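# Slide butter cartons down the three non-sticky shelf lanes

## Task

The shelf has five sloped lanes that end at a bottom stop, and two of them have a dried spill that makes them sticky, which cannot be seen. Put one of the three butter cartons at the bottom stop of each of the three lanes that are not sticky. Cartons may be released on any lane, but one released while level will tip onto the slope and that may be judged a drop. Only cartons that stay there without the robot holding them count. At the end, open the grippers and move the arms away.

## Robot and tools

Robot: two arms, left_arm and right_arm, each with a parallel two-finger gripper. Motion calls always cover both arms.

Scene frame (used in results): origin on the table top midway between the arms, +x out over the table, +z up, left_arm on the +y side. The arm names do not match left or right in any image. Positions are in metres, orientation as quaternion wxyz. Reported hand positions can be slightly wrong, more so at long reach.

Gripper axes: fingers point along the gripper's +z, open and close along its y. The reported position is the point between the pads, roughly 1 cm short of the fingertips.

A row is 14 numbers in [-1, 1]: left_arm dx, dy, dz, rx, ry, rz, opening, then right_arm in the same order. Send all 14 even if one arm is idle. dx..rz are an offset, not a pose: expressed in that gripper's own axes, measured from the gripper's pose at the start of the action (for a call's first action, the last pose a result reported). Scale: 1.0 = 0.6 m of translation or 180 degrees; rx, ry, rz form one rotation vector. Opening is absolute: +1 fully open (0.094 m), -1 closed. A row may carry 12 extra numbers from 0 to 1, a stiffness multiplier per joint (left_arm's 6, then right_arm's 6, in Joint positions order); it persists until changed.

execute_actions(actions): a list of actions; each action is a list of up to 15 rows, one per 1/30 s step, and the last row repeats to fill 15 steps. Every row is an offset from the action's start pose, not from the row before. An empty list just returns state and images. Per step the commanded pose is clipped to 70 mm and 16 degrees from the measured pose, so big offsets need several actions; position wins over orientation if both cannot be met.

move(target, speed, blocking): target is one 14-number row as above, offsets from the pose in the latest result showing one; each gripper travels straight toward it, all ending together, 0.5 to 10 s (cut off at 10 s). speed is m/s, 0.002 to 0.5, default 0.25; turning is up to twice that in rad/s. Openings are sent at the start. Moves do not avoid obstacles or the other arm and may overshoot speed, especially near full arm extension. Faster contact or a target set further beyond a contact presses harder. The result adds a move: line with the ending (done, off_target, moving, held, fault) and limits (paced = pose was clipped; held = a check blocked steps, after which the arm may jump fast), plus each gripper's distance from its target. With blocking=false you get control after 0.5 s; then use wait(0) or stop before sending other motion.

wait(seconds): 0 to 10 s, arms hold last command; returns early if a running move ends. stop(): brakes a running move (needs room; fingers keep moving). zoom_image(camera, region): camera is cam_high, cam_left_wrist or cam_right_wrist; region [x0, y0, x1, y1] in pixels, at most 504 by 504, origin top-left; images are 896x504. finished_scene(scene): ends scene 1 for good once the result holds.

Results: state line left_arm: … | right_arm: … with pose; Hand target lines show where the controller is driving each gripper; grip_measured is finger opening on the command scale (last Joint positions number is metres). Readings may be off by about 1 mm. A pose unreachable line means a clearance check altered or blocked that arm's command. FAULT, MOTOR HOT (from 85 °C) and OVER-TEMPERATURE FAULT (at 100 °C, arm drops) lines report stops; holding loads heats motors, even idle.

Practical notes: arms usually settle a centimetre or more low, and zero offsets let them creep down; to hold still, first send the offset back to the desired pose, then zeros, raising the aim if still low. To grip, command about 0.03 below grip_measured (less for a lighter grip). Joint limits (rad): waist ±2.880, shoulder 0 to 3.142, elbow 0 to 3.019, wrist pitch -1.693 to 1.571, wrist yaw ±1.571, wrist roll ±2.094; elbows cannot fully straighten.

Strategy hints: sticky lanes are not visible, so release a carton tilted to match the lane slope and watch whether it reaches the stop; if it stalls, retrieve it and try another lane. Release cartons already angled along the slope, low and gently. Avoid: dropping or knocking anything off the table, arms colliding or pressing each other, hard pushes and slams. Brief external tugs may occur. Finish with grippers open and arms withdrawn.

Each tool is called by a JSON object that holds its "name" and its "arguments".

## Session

{"name": "execute_actions", "arguments": {"actions": []}}

Scene clock: 0.00 s.
left_arm: end_effector_position=(+0.5546, +0.3959, +0.2352) grip_measured=+1.000 end_effector_quat_wxyz=(+0.030, +0.474, +0.878, +0.063) | right_arm: end_effector_position=(-0.1407, -0.5482, +0.3267) grip_measured=+1.000 end_effector_quat_wxyz=(+0.594, +0.756, +0.233, -0.148)
Joint positions: left_arm=[ 0.077  1.622  1.553 -1.374 -0.059  1.186  0.094] | right_arm=[-2.282  0.498  0.556 -0.379 -0.647  0.83   0.094]
Joint velocities: left_arm=[-0.005 -0.005  0.012  0.007  0.007 -0.066  0.   ] | right_arm=[-0.005 -0.005  0.007 -0.002 -0.066 -0.066  0.   ]
Motor temperatures (°C, as the motors report them): left_arm=[24 28 28 26 25 26] | right_arm=[27 24 27 27 25 23]
Hand target (left_arm): +0.561, +0.397, +0.239; +0.035, +0.474, +0.877, +0.067
Hand target (right_arm): -0.141, -0.549, +0.345; +0.602, +0.746, +0.236, -0.159
Joint stiffness scale: left_arm=[1. 1. 1. 1. 1. 1.] | right_arm=[1. 1. 1. 1. 1. 1.]

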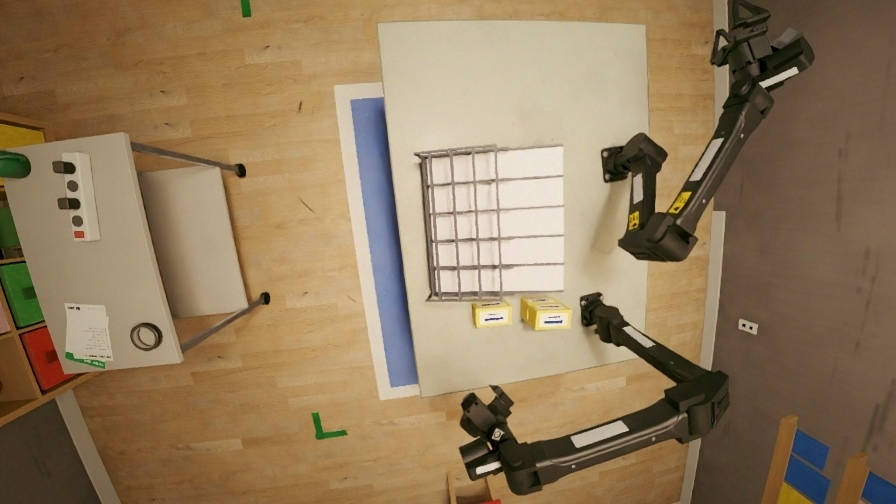

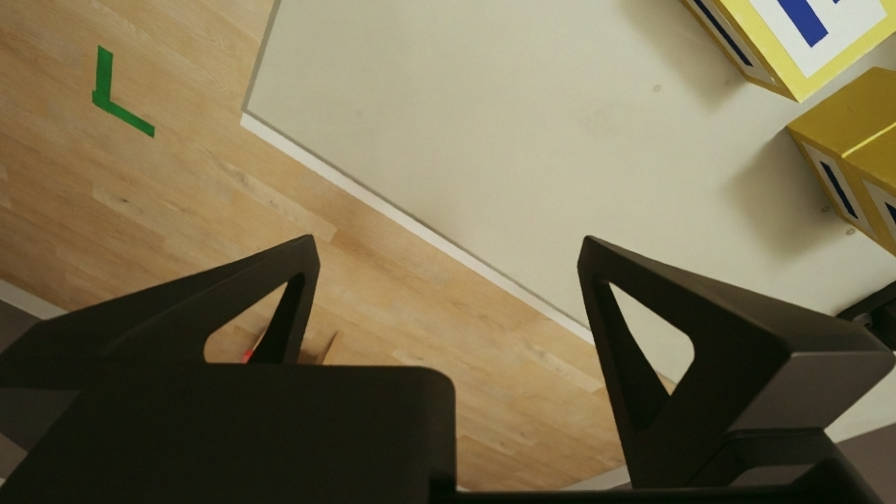

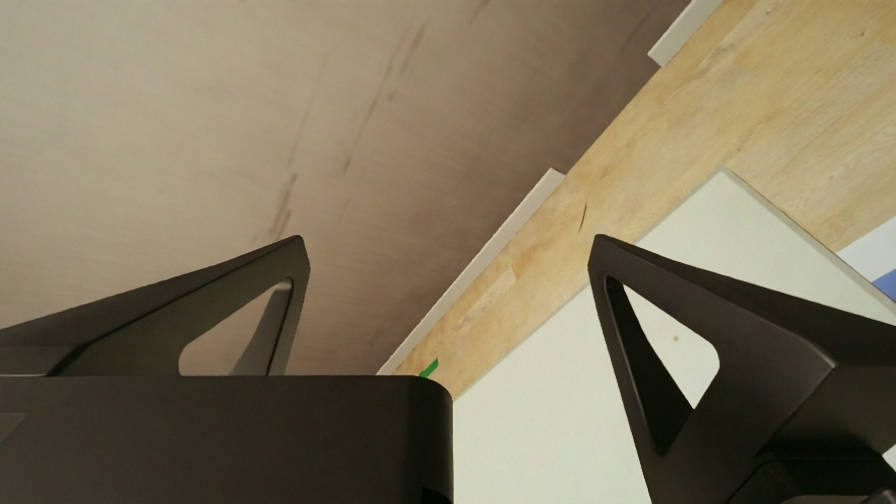

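{"name": "move", "arguments": {"target": [-0.13,-0.256,0.058,0,0,-0.315,1,0,0,0,0,0,0,1]}}

Scene clock: 4.87 s.
left_arm: end_effector_position=(+0.4746, +0.2506, +0.1829) grip_measured=+1.000 end_effector_quat_wxyz=(+0.050, +0.008, +0.998, +0.040) | right_arm: end_effector_position=(-0.1407, -0.5482, +0.3267) grip_measured=+1.000 end_effector_quat_wxyz=(+0.594, +0.756, +0.233, -0.148)
Joint positions: left_arm=[-0.234  1.433  1.201 -1.247 -0.092 -0.101  0.094] | right_arm=[-2.282  0.498  0.556 -0.379 -0.647  0.83   0.094]
Joint velocities: left_arm=[-0.024 -0.005 -0.002 -0.007 -0.007 -0.022  0.   ] | right_arm=[-0.005 -0.015 -0.022 -0.007 -0.022  0.007  0.   ]
Motor temperatures (°C, as the motors report them): left_arm=[24 28 29 26 25 26] | right_arm=[27 24 29 27 25 23]
Hand target (left_arm): +0.474, +0.248, +0.181; +0.057, +0.000, +0.998, +0.040
Hand target (right_arm): -0.141, -0.548, +0.327; +0.594, +0.756, +0.233, -0.148
Off the commanded pose (left_arm): 0.004 m, 1 deg.
Off the commanded pose (right_arm): 0.000 m, 0 deg.
Joint stiffness scale: left_arm=[1. 1. 1. 1. 1. 1.] | right_arm=[1. 1. 1. 1. 1. 1.]
move: done

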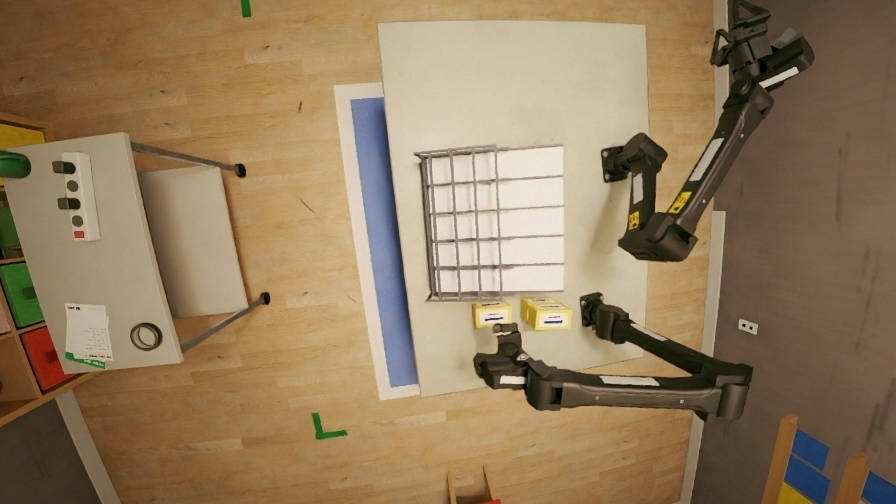

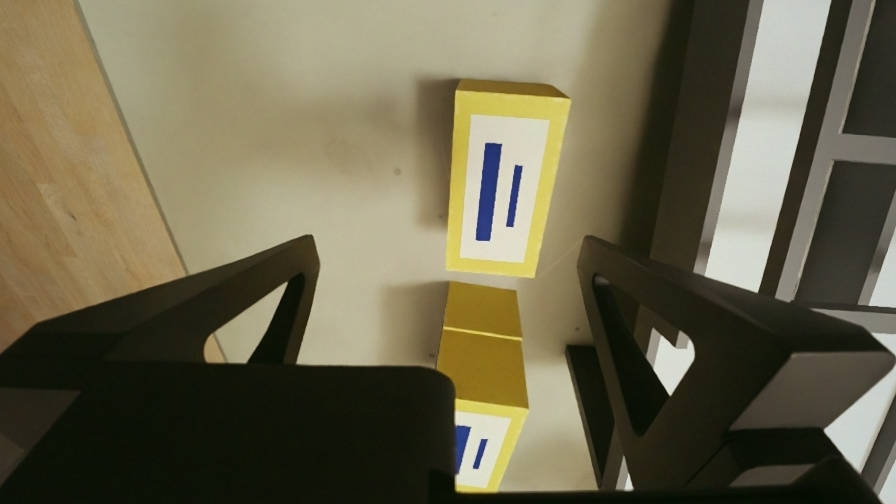

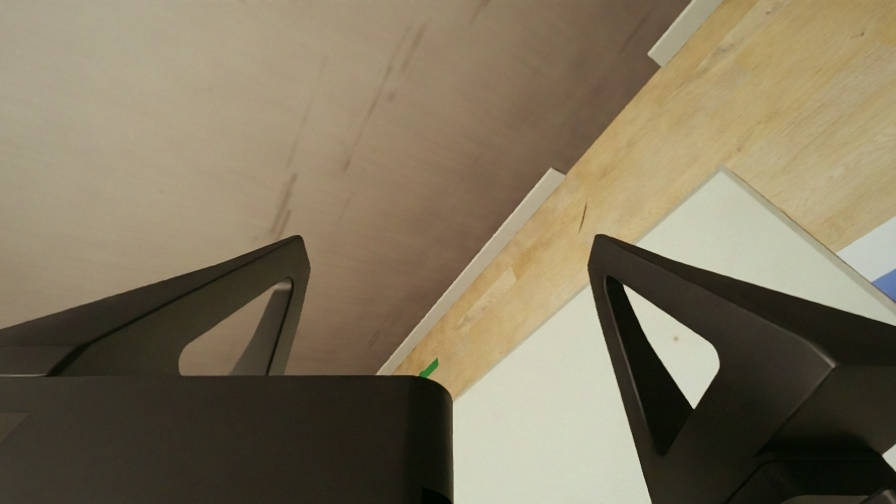

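{"name": "move", "arguments": {"target": [0.065,-0.05,0.22,0.025,-0.005,0.02,1,0,0,0,0,0,0,1], "speed": 0.15}}

Scene clock: 9.97 s.
left_arm: end_effector_position=(+0.4479, +0.2364, +0.0517) grip_measured=+1.000 end_effector_quat_wxyz=(+0.055, +0.027, +0.998, +0.004) | right_arm: end_effector_position=(-0.1407, -0.5482, +0.3267) grip_measured=+1.000 end_effector_quat_wxyz=(+0.594, +0.756, +0.233, -0.148)
Joint positions: left_arm=[-0.247  1.506  0.902 -0.858 -0.02  -0.078  0.094] | right_arm=[-2.282  0.498  0.556 -0.379 -0.647  0.83   0.094]
Joint velocities: left_arm=[-0.005  0.005 -0.012  0.007  0.007 -0.051  0.   ] | right_arm=[ 0.015 -0.005  0.007  0.007  0.022  0.022  0.   ]
Motor temperatures (°C, as the motors report them): left_arm=[24 29 30 26 25 26] | right_arm=[27 24 30 27 25 23]
Hand target (left_arm): +0.448, +0.231, +0.046; +0.057, +0.041, +0.998, +0.003
Hand target (right_arm): -0.141, -0.548, +0.327; +0.594, +0.756, +0.233, -0.148
Off the commanded pose (left_arm): 0.008 m, 2 deg.
Off the commanded pose (right_arm): 0.000 m, 0 deg.
Joint stiffness scale: left_arm=[1. 1. 1. 1. 1. 1.] | right_arm=[1. 1. 1. 1. 1. 1.]
move: done

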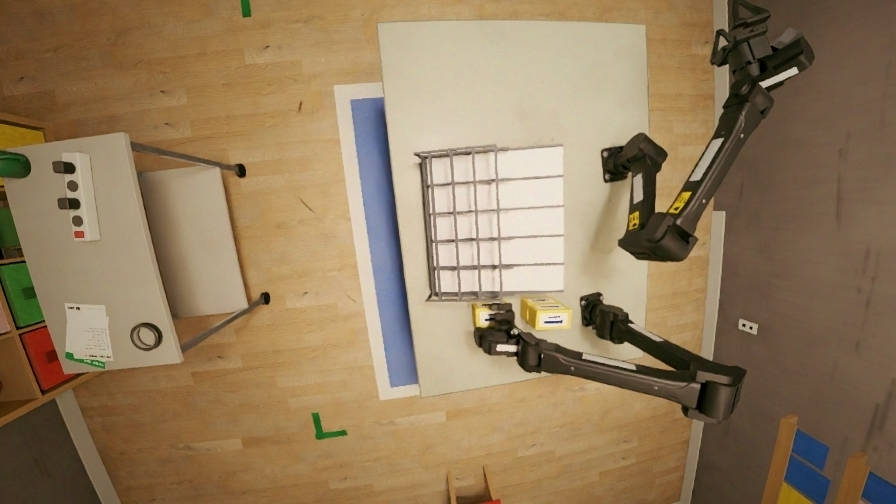

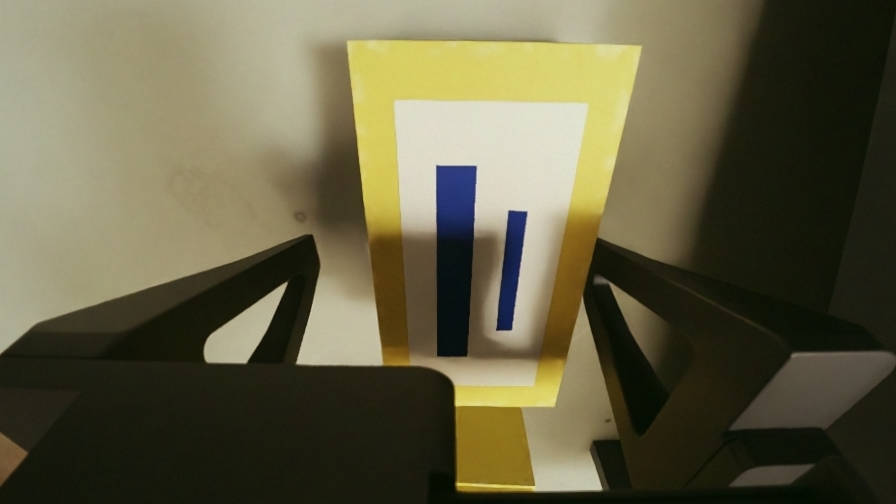

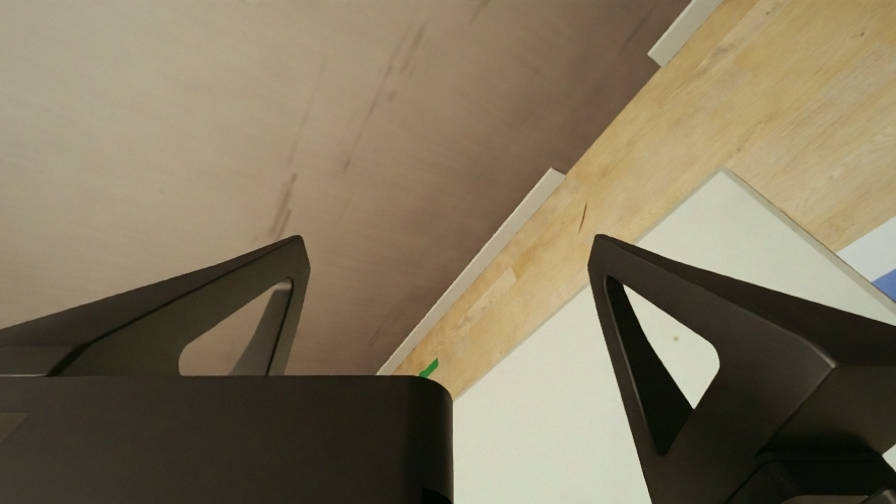

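{"name": "move", "arguments": {"target": [-0.035,-0.025,0.005,0,0,0,1,0,0,0,0,0,0,1], "speed": 0.08}}

{"name": "move", "arguments": {"target": [0,0,0,0,0,0,0.25,0,0,0,0,0,0,1]}}

{"name": "move", "arguments": {"target": [0,0,-0.36,0,0.04,-0.01,0.25,0,0,0,0,0,0,1]}}

Scene clock: 12.93 s.
left_arm: end_effector_position=(+0.4505, +0.2265, +0.0418) grip_measured=+1.000 end_effector_quat_wxyz=(+0.044, +0.031, +0.999, +0.005) | right_arm: end_effector_position=(-0.1407, -0.5482, +0.3267) grip_measured=+1.000 end_effector_quat_wxyz=(+0.594, +0.756, +0.233, -0.148)
Joint positions: left_arm=[-0.27   1.545  0.918 -0.858 -0.02  -0.093  0.094] | right_arm=[-2.282  0.498  0.556 -0.379 -0.647  0.83   0.094]
Joint velocities: left_arm=[ 0.005 -0.005  0.017 -0.007  0.022  0.037  0.   ] | right_arm=[-0.005 -0.005  0.022  0.002  0.066 -0.007  0.   ]
Motor temperatures (°C, as the motors report them): left_arm=[24 29 30 26 25 26] | right_arm=[27 24 30 27 25 23]
Hand target (left_arm): +0.468, +0.220, +0.051; +0.056, +0.026, +0.998, +0.004
Hand target (right_arm): -0.141, -0.548, +0.327; +0.594, +0.756, +0.233, -0.148
Off the commanded pose (left_arm): 0.021 m, 1 deg.
Off the commanded pose (right_arm): 0.000 m, 0 deg.
Joint stiffness scale: left_arm=[1. 1. 1. 1. 1. 1.] | right_arm=[1. 1. 1. 1. 1. 1.]
move: off_target (left_arm)

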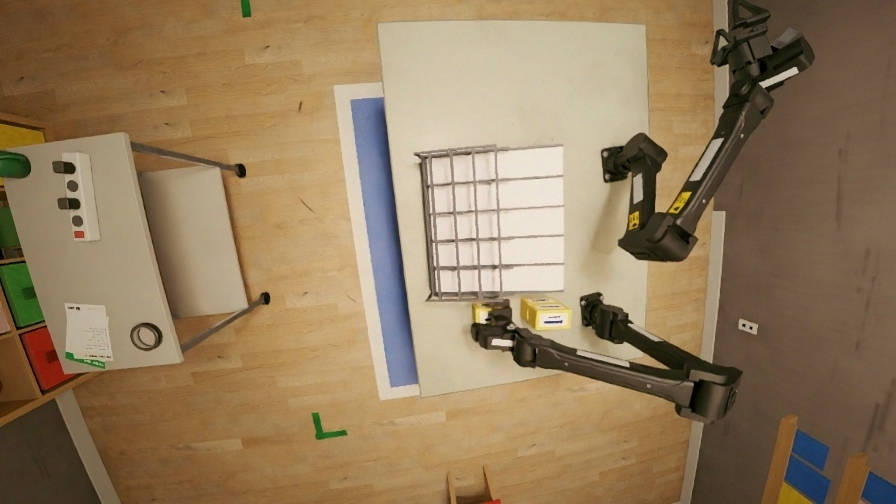

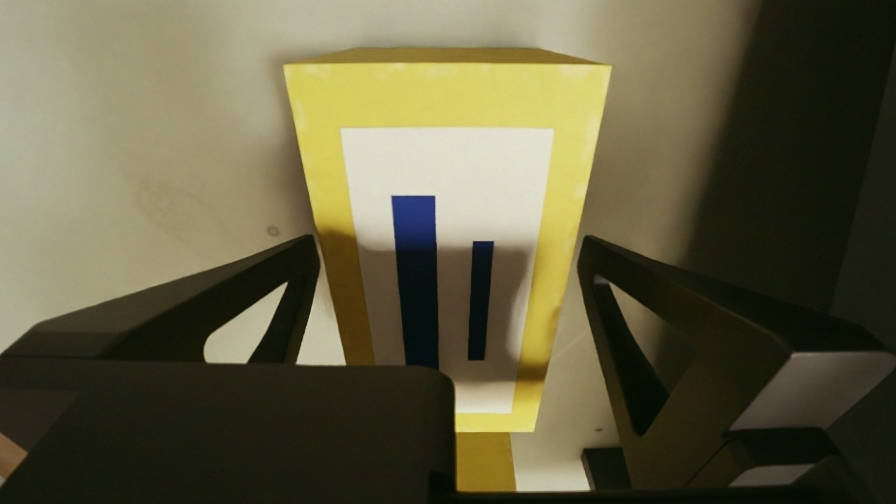

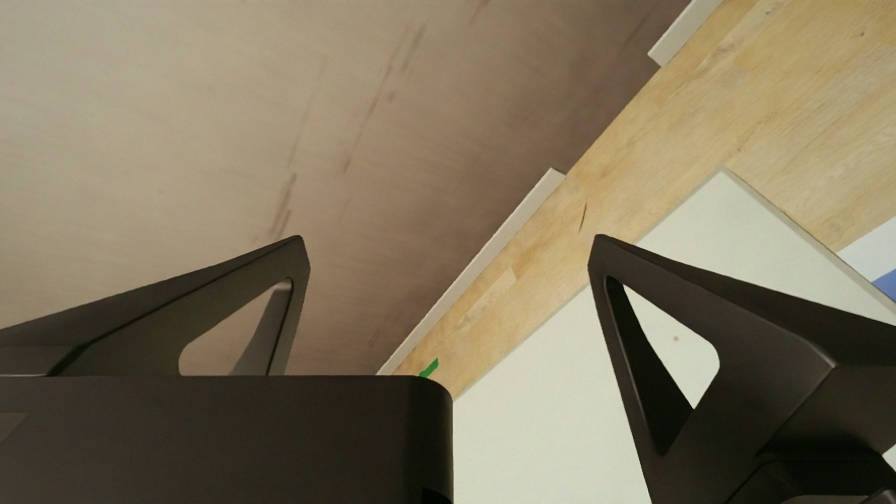

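Scene clock: 13.43 s.
left_arm: end_effector_position=(+0.4505, +0.2265, +0.0418) grip_measured=+0.330 end_effector_quat_wxyz=(+0.044, +0.031, +0.999, +0.005) | right_arm: end_effector_position=(-0.1407, -0.5482, +0.3267) grip_measured=+1.000 end_effector_quat_wxyz=(+0.594, +0.756, +0.233, -0.148)
Joint positions: left_arm=[-0.27   1.545  0.918 -0.858 -0.02  -0.093  0.062] | right_arm=[-2.282  0.498  0.556 -0.379 -0.647  0.83   0.094]
Joint velocities: left_arm=[ 0.005  0.005 -0.007 -0.017 -0.081 -0.022 -0.001] | right_arm=[-0.005  0.005 -0.002  0.007 -0.051 -0.066  0.   ]
Motor temperatures (°C, as the motors report them): left_arm=[24 29 30 26 25 26] | right_arm=[27 24 30 27 25 23]
Hand target (left_arm): +0.450, +0.226, +0.042; +0.044, +0.031, +0.999, +0.005
Hand target (right_arm): -0.141, -0.548, +0.327; +0.594, +0.756, +0.233, -0.148
Off the commanded pose (left_arm): 0.000 m, 0 deg.
Off the commanded pose (right_arm): 0.000 m, 0 deg.
Joint stiffness scale: left_arm=[1. 1. 1. 1. 1. 1.] | right_arm=[1. 1. 1. 1. 1. 1.]
move: done

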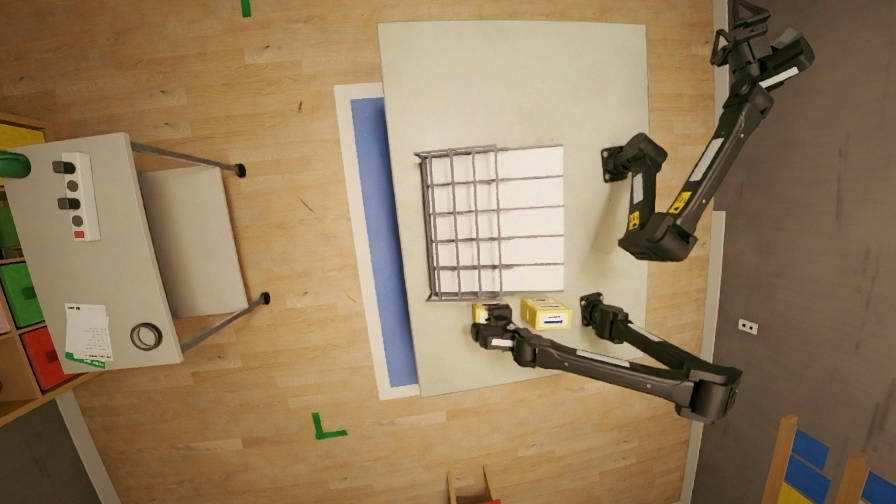

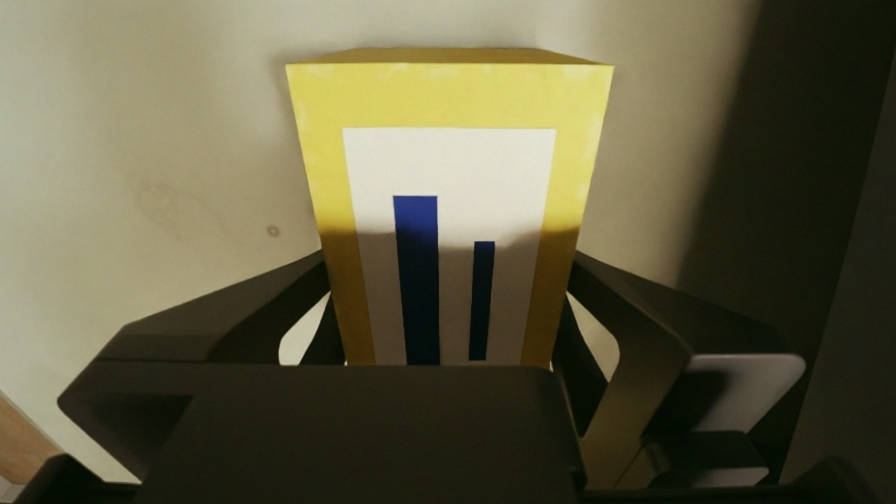

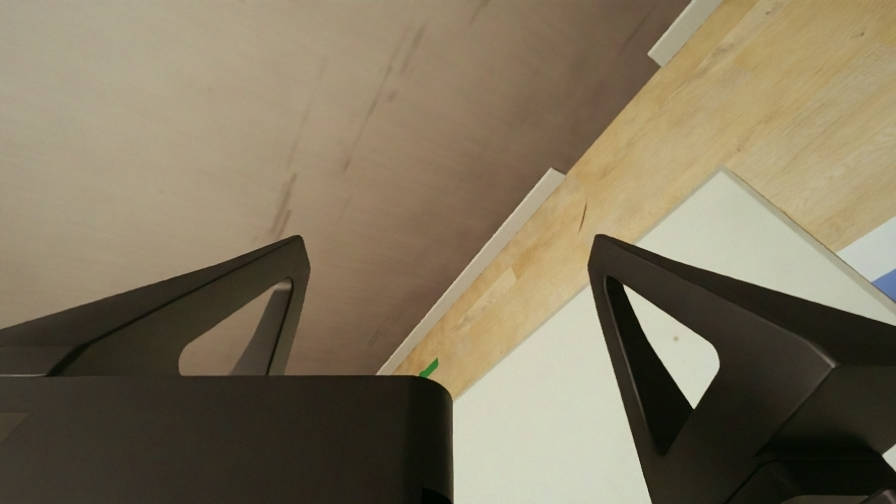

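Scene clock: 14.73 s.
left_arm: end_effector_position=(+0.4213, +0.2291, +0.2293) grip_measured=+0.330 end_effector_quat_wxyz=(-0.046, +0.024, +0.999, +0.010) | right_arm: end_effector_position=(-0.1407, -0.5482, +0.3267) grip_measured=+1.000 end_effector_quat_wxyz=(+0.594, +0.756, +0.233, -0.148)
Joint positions: left_arm=[-0.27   1.4    1.291 -1.556 -0.009 -0.109  0.062] | right_arm=[-2.282  0.498  0.556 -0.379 -0.647  0.83   0.094]
Joint velocities: left_arm=[-0.005 -0.005 -0.012 -0.022 -0.037  0.037 -0.   ] | right_arm=[-0.005 -0.015  0.017  0.002 -0.022 -0.037  0.   ]
Motor temperatures (°C, as the motors report them): left_arm=[24 29 30 26 25 26] | right_arm=[27 24 30 27 25 23]
Hand target (left_arm): +0.432, +0.226, +0.257; -0.018, +0.016, +1.000, +0.006
Hand target (right_arm): -0.141, -0.548, +0.327; +0.594, +0.756, +0.233, -0.148
Off the commanded pose (left_arm): 0.030 m, 3 deg.
Off the commanded pose (right_arm): 0.000 m, 0 deg.
Joint stiffness scale: left_arm=[1. 1. 1. 1. 1. 1.] | right_arm=[1. 1. 1. 1. 1. 1.]
move: off_target (left_arm); limits=paced

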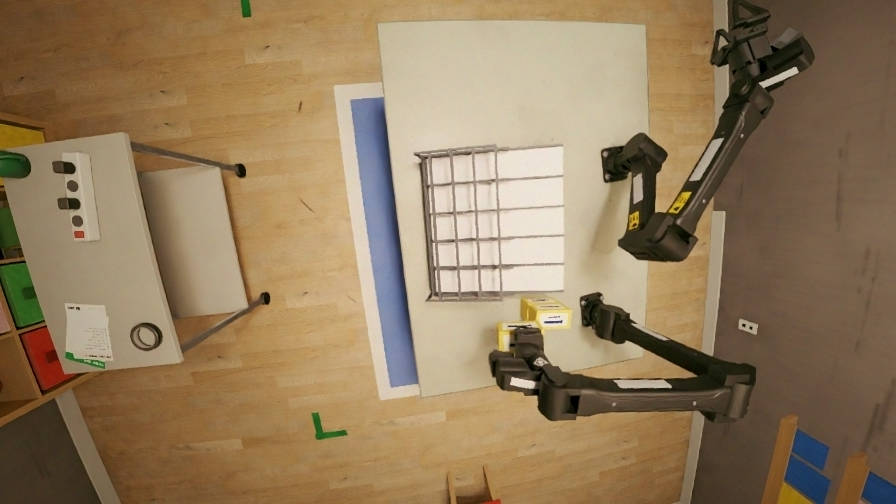

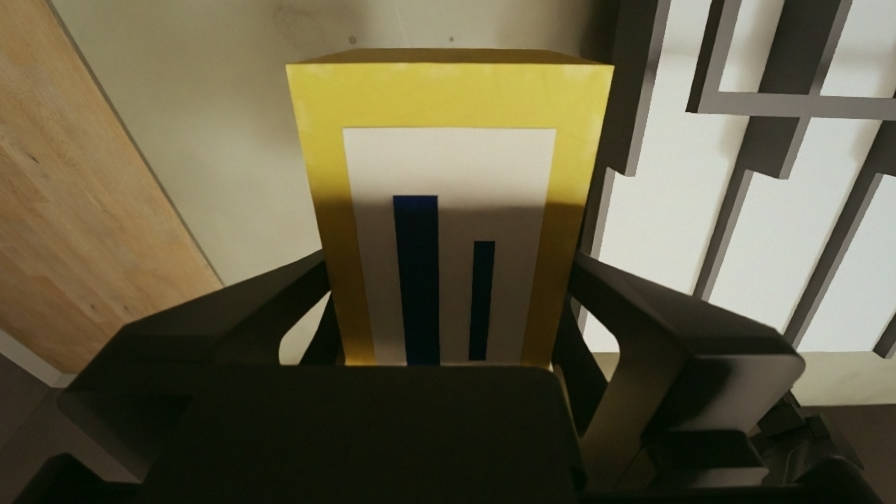

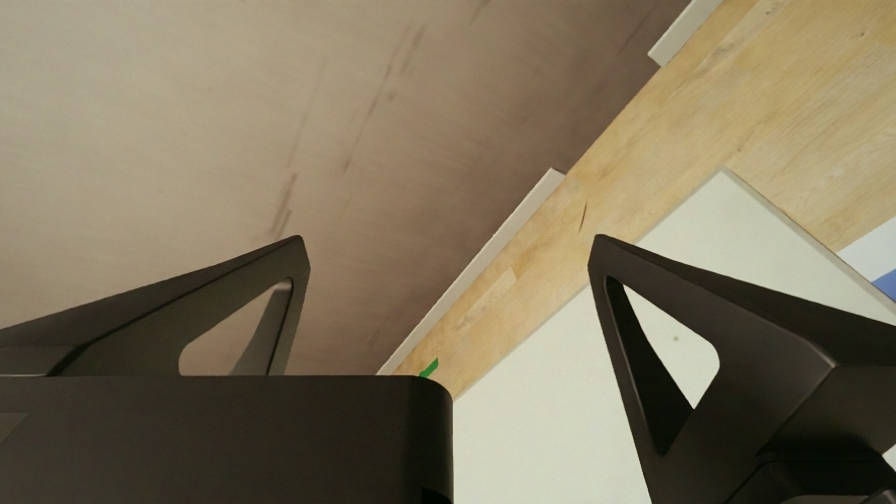

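{"name": "move", "arguments": {"target": [0.1,-0.223,0.0,0,0.044,-0.008,0.25,0,0,0,0,0,0,1], "speed": 0.15}}

Scene clock: 25.37 s.
left_arm: end_effector_position=(+0.3536, +0.0965, +0.2220) grip_measured=+0.330 end_effector_quat_wxyz=(-0.115, +0.021, +0.993, +0.011) | right_arm: end_effector_position=(-0.1407, -0.5482, +0.3267) grip_measured=+1.000 end_effector_quat_wxyz=(+0.594, +0.756, +0.233, -0.148)
Joint positions: left_arm=[-0.624  1.432  1.291 -1.644  0.088 -0.458  0.062] | right_arm=[-2.282  0.498  0.556 -0.379 -0.647  0.83   0.094]
Joint velocities: left_arm=[-0.005 -0.005 -0.002  0.012 -0.007 -0.037  0.   ] | right_arm=[-0.005  0.005 -0.002 -0.012  0.095  0.022  0.   ]
Motor temperatures (°C, as the motors report them): left_arm=[24 29 34 26 25 26] | right_arm=[27 24 31 27 25 23]
Hand target (left_arm): +0.355, +0.096, +0.233; -0.114, +0.011, +0.993, +0.011
Hand target (right_arm): -0.141, -0.548, +0.327; +0.594, +0.756, +0.233, -0.148
Off the commanded pose (left_arm): 0.010 m, 1 deg.
Off the commanded pose (right_arm): 0.000 m, 0 deg.
Joint stiffness scale: left_arm=[1. 1. 1. 1. 1. 1.] | right_arm=[1. 1. 1. 1. 1. 1.]
move: done

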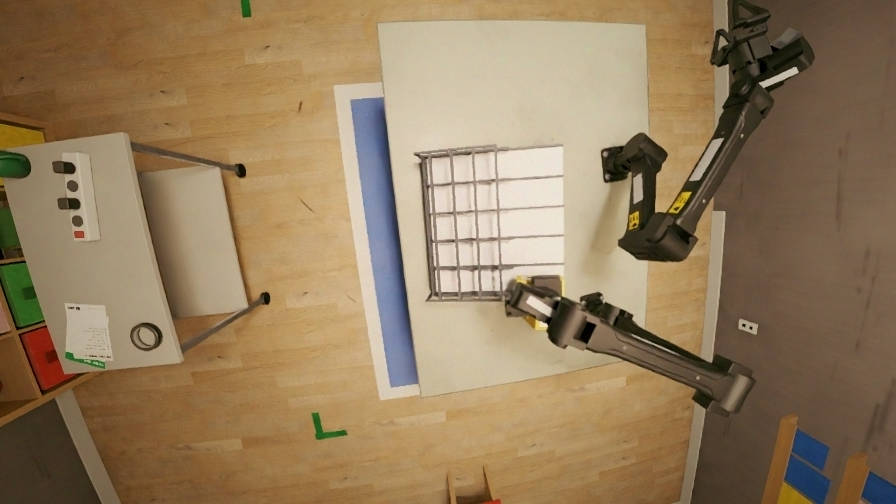

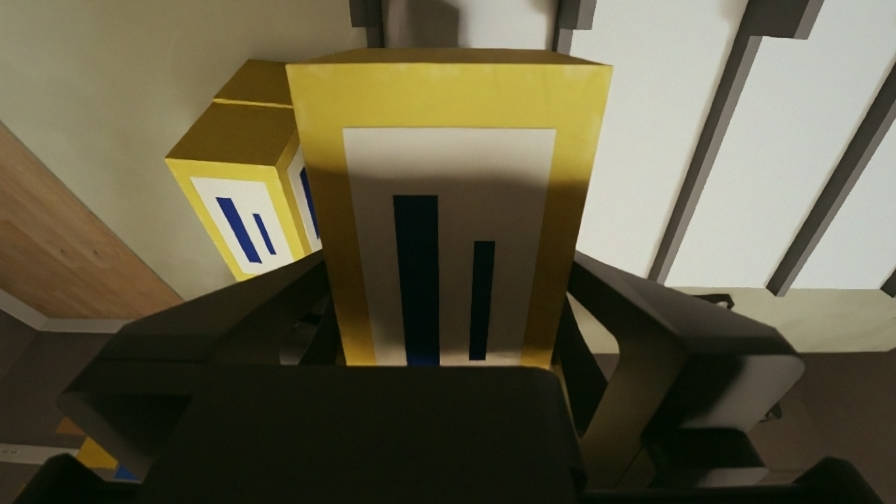

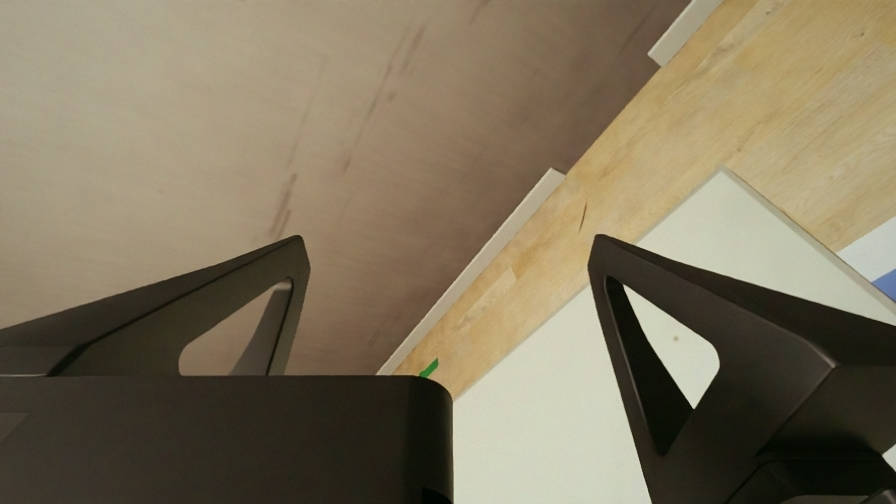

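{"name": "move", "arguments": {"target": [-0.01,-0.013,0.06,0,0,0,0.25,0,0,0,0,0,0,1], "speed": 0.05}}

Scene clock: 28.17 s.
left_arm: end_effector_position=(+0.3506, +0.0949, +0.1854) grip_measured=+0.330 end_effector_quat_wxyz=(-0.120, +0.024, +0.992, +0.014) | right_arm: end_effector_position=(-0.1407, -0.5482, +0.3267) grip_measured=+1.000 end_effector_quat_wxyz=(+0.594, +0.756, +0.233, -0.148)
Joint positions: left_arm=[-0.632  1.453  1.214 -1.558  0.088 -0.461  0.062] | right_arm=[-2.282  0.498  0.556 -0.379 -0.647  0.83   0.094]
Joint velocities: left_arm=[-0.005 -0.005  0.002  0.002 -0.066 -0.037  0.001] | right_arm=[-0.005 -0.005 -0.012 -0.012 -0.022 -0.037  0.   ]
Motor temperatures (°C, as the motors report them): left_arm=[24 29 33 26 25 26] | right_arm=[27 24 32 27 25 23]
Hand target (left_arm): +0.351, +0.090, +0.185; -0.115, +0.021, +0.993, +0.011
Hand target (right_arm): -0.141, -0.548, +0.327; +0.594, +0.756, +0.233, -0.148
Off the commanded pose (left_arm): 0.005 m, 1 deg.
Off the commanded pose (right_arm): 0.000 m, 0 deg.
Joint stiffness scale: left_arm=[1. 1. 1. 1. 1. 1.] | right_arm=[1. 1. 1. 1. 1. 1.]
move: done

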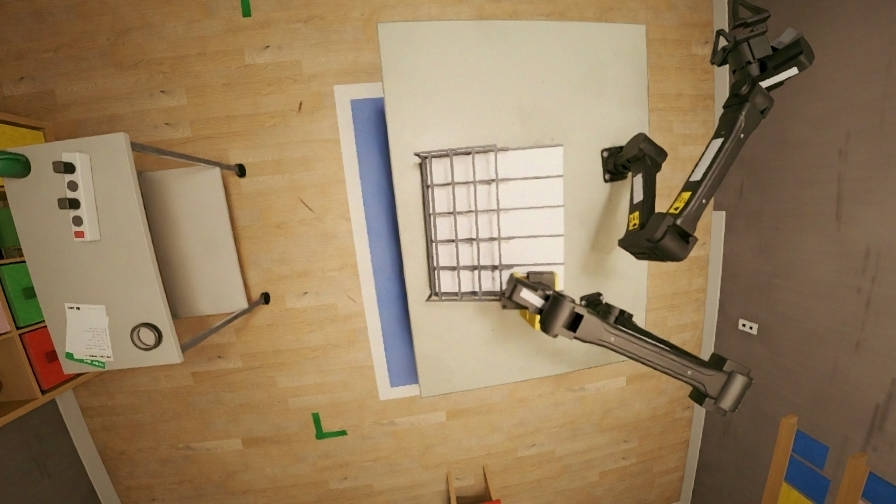

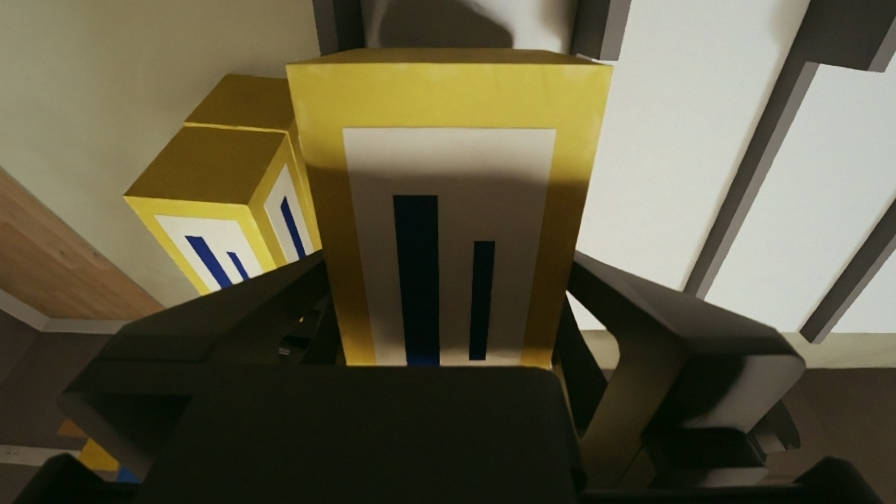

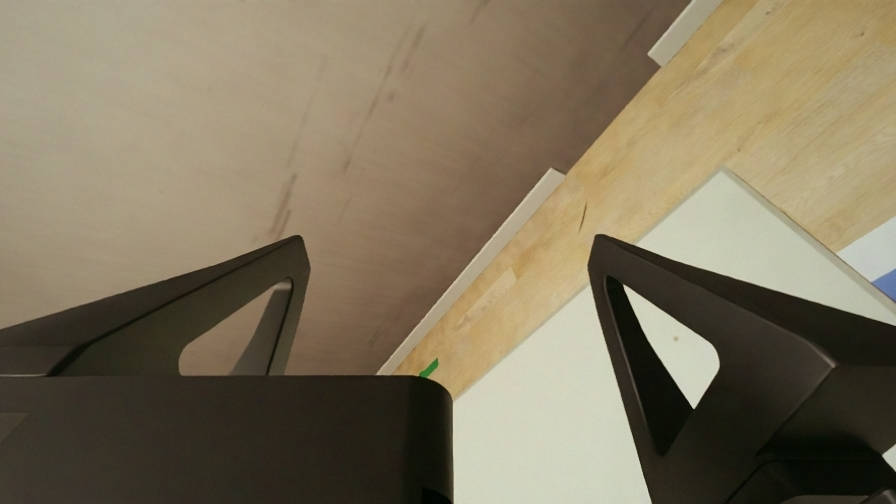

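Y barely moved; overshoot the command.

{"name": "move", "arguments": {"target": [-0.005,-0.022,0.02,0,0,0,0.25,0,0,0,0,0,0,1], "speed": 0.04}}

Scene clock: 31.50 s.
left_arm: end_effector_position=(+0.3500, +0.0865, +0.1728) grip_measured=+0.330 end_effector_quat_wxyz=(-0.124, +0.028, +0.992, +0.017) | right_arm: end_effector_position=(-0.1407, -0.5482, +0.3267) grip_measured=+1.000 end_effector_quat_wxyz=(+0.594, +0.756, +0.233, -0.148)
Joint positions: left_arm=[-0.652  1.478  1.206 -1.534  0.091 -0.47   0.062] | right_arm=[-2.282  0.498  0.556 -0.379 -0.647  0.83   0.094]
Joint velocities: left_arm=[-0.005  0.005  0.002  0.002  0.051  0.007 -0.001] | right_arm=[-0.005 -0.005  0.012 -0.017  0.081  0.022  0.   ]
Motor temperatures (°C, as the motors report them): left_arm=[24 29 33 26 25 26] | right_arm=[27 24 32 27 25 23]
Hand target (left_arm): +0.350, +0.082, +0.173; -0.120, +0.024, +0.992, +0.014
Hand target (right_arm): -0.141, -0.548, +0.327; +0.594, +0.756, +0.233, -0.148
Off the commanded pose (left_arm): 0.004 m, 1 deg.
Off the commanded pose (right_arm): 0.000 m, 0 deg.
Joint stiffness scale: left_arm=[1. 1. 1. 1. 1. 1.] | right_arm=[1. 1. 1. 1. 1. 1.]
move: done

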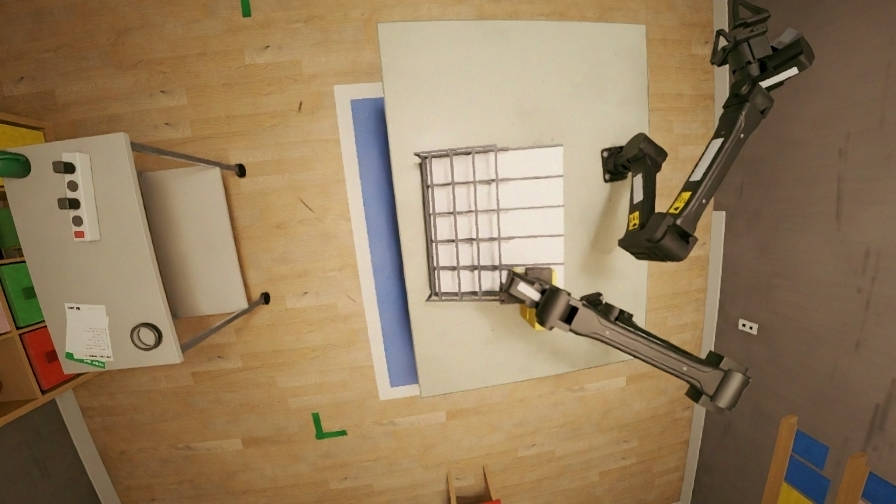

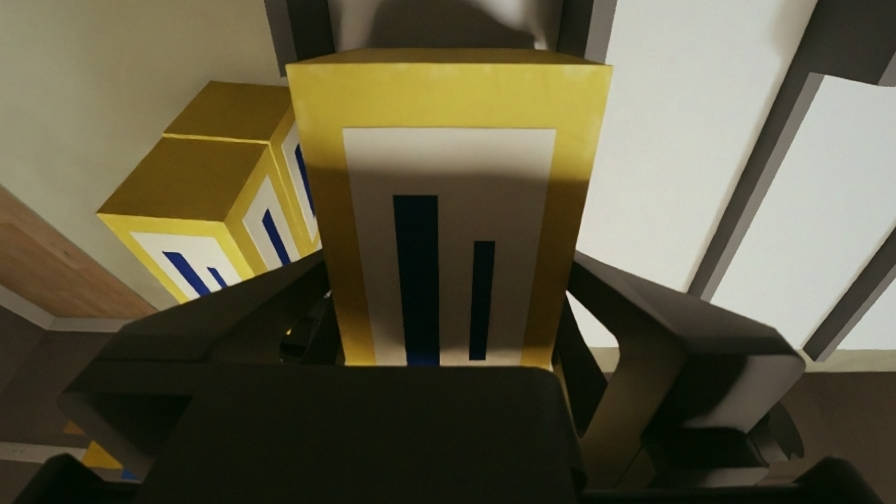

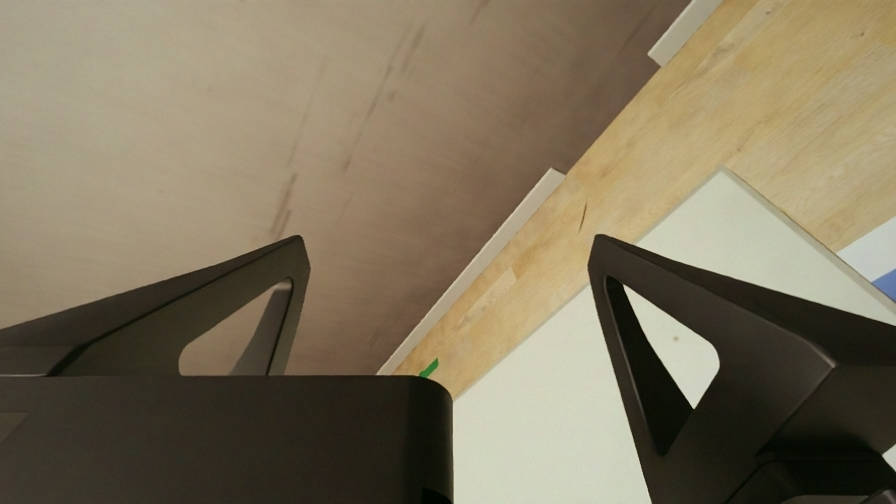

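Centred. Lower to contact.

{"name": "move", "arguments": {"target": [-0.005,0,0.025,0,-0.005,0,0.25,0,0,0,0,0,0,1], "speed": 0.03}}

Scene clock: 34.93 s.
left_arm: end_effector_position=(+0.3532, +0.0858, +0.1635) grip_measured=+0.330 end_effector_quat_wxyz=(-0.113, +0.029, +0.993, +0.014) | right_arm: end_effector_position=(-0.1407, -0.5482, +0.3267) grip_measured=+1.000 end_effector_quat_wxyz=(+0.594, +0.756, +0.233, -0.148)
Joint positions: left_arm=[-0.652  1.478  1.184 -1.489  0.085 -0.471  0.062] | right_arm=[-2.282  0.498  0.556 -0.379 -0.647  0.83   0.094]
Joint velocities: left_arm=[-0.005  0.005 -0.002 -0.007 -0.022  0.037  0.   ] | right_arm=[-0.005 -0.005 -0.002  0.017 -0.066  0.007  0.   ]
Motor temperatures (°C, as the motors report them): left_arm=[24 29 33 26 25 26] | right_arm=[27 24 32 27 25 23]
Hand target (left_arm): +0.349, +0.087, +0.158; -0.117, +0.028, +0.993, +0.017
Hand target (right_arm): -0.141, -0.548, +0.327; +0.594, +0.756, +0.233, -0.148
Off the commanded pose (left_arm): 0.007 m, 1 deg.
Off the commanded pose (right_arm): 0.000 m, 0 deg.
Joint stiffness scale: left_arm=[1. 1. 1. 1. 1. 1.] | right_arm=[1. 1. 1. 1. 1. 1.]
move: done

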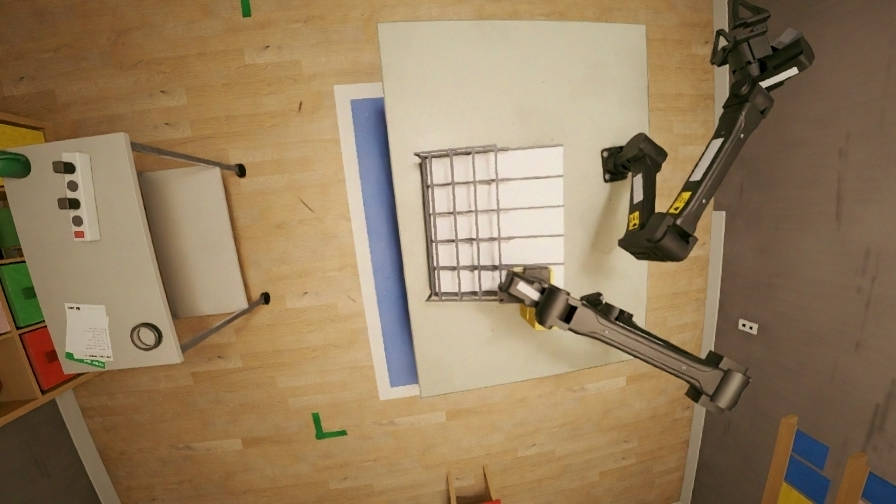

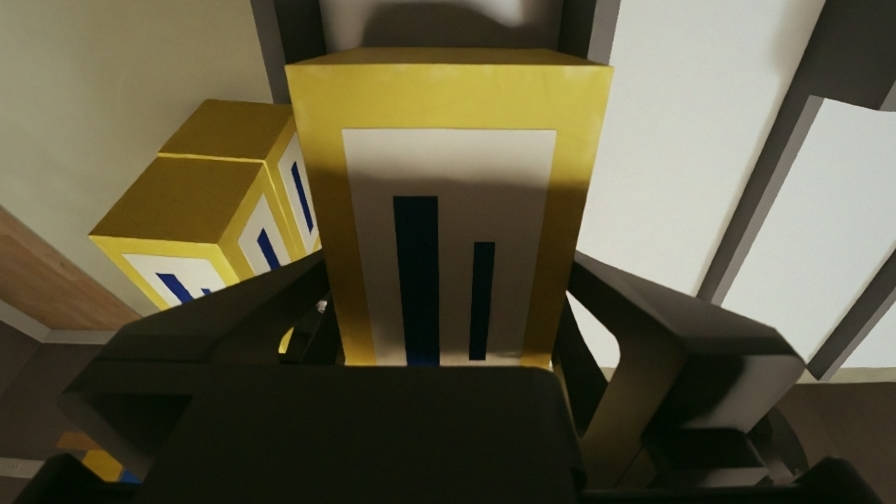

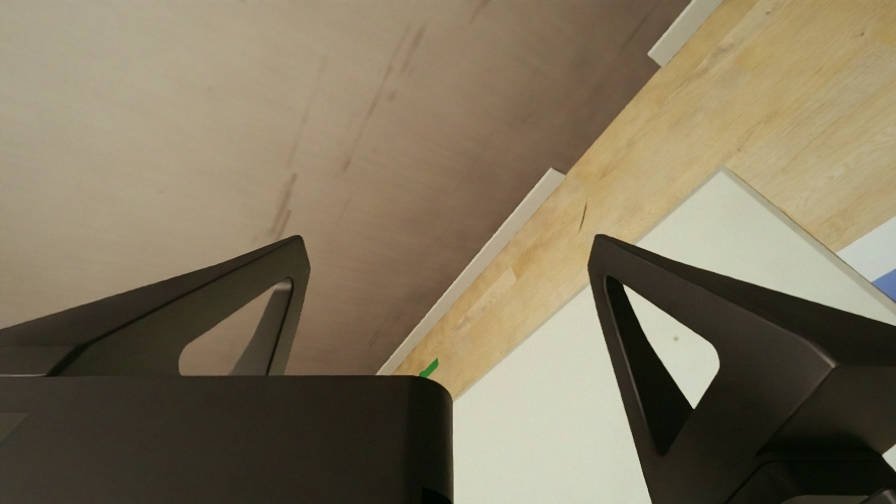

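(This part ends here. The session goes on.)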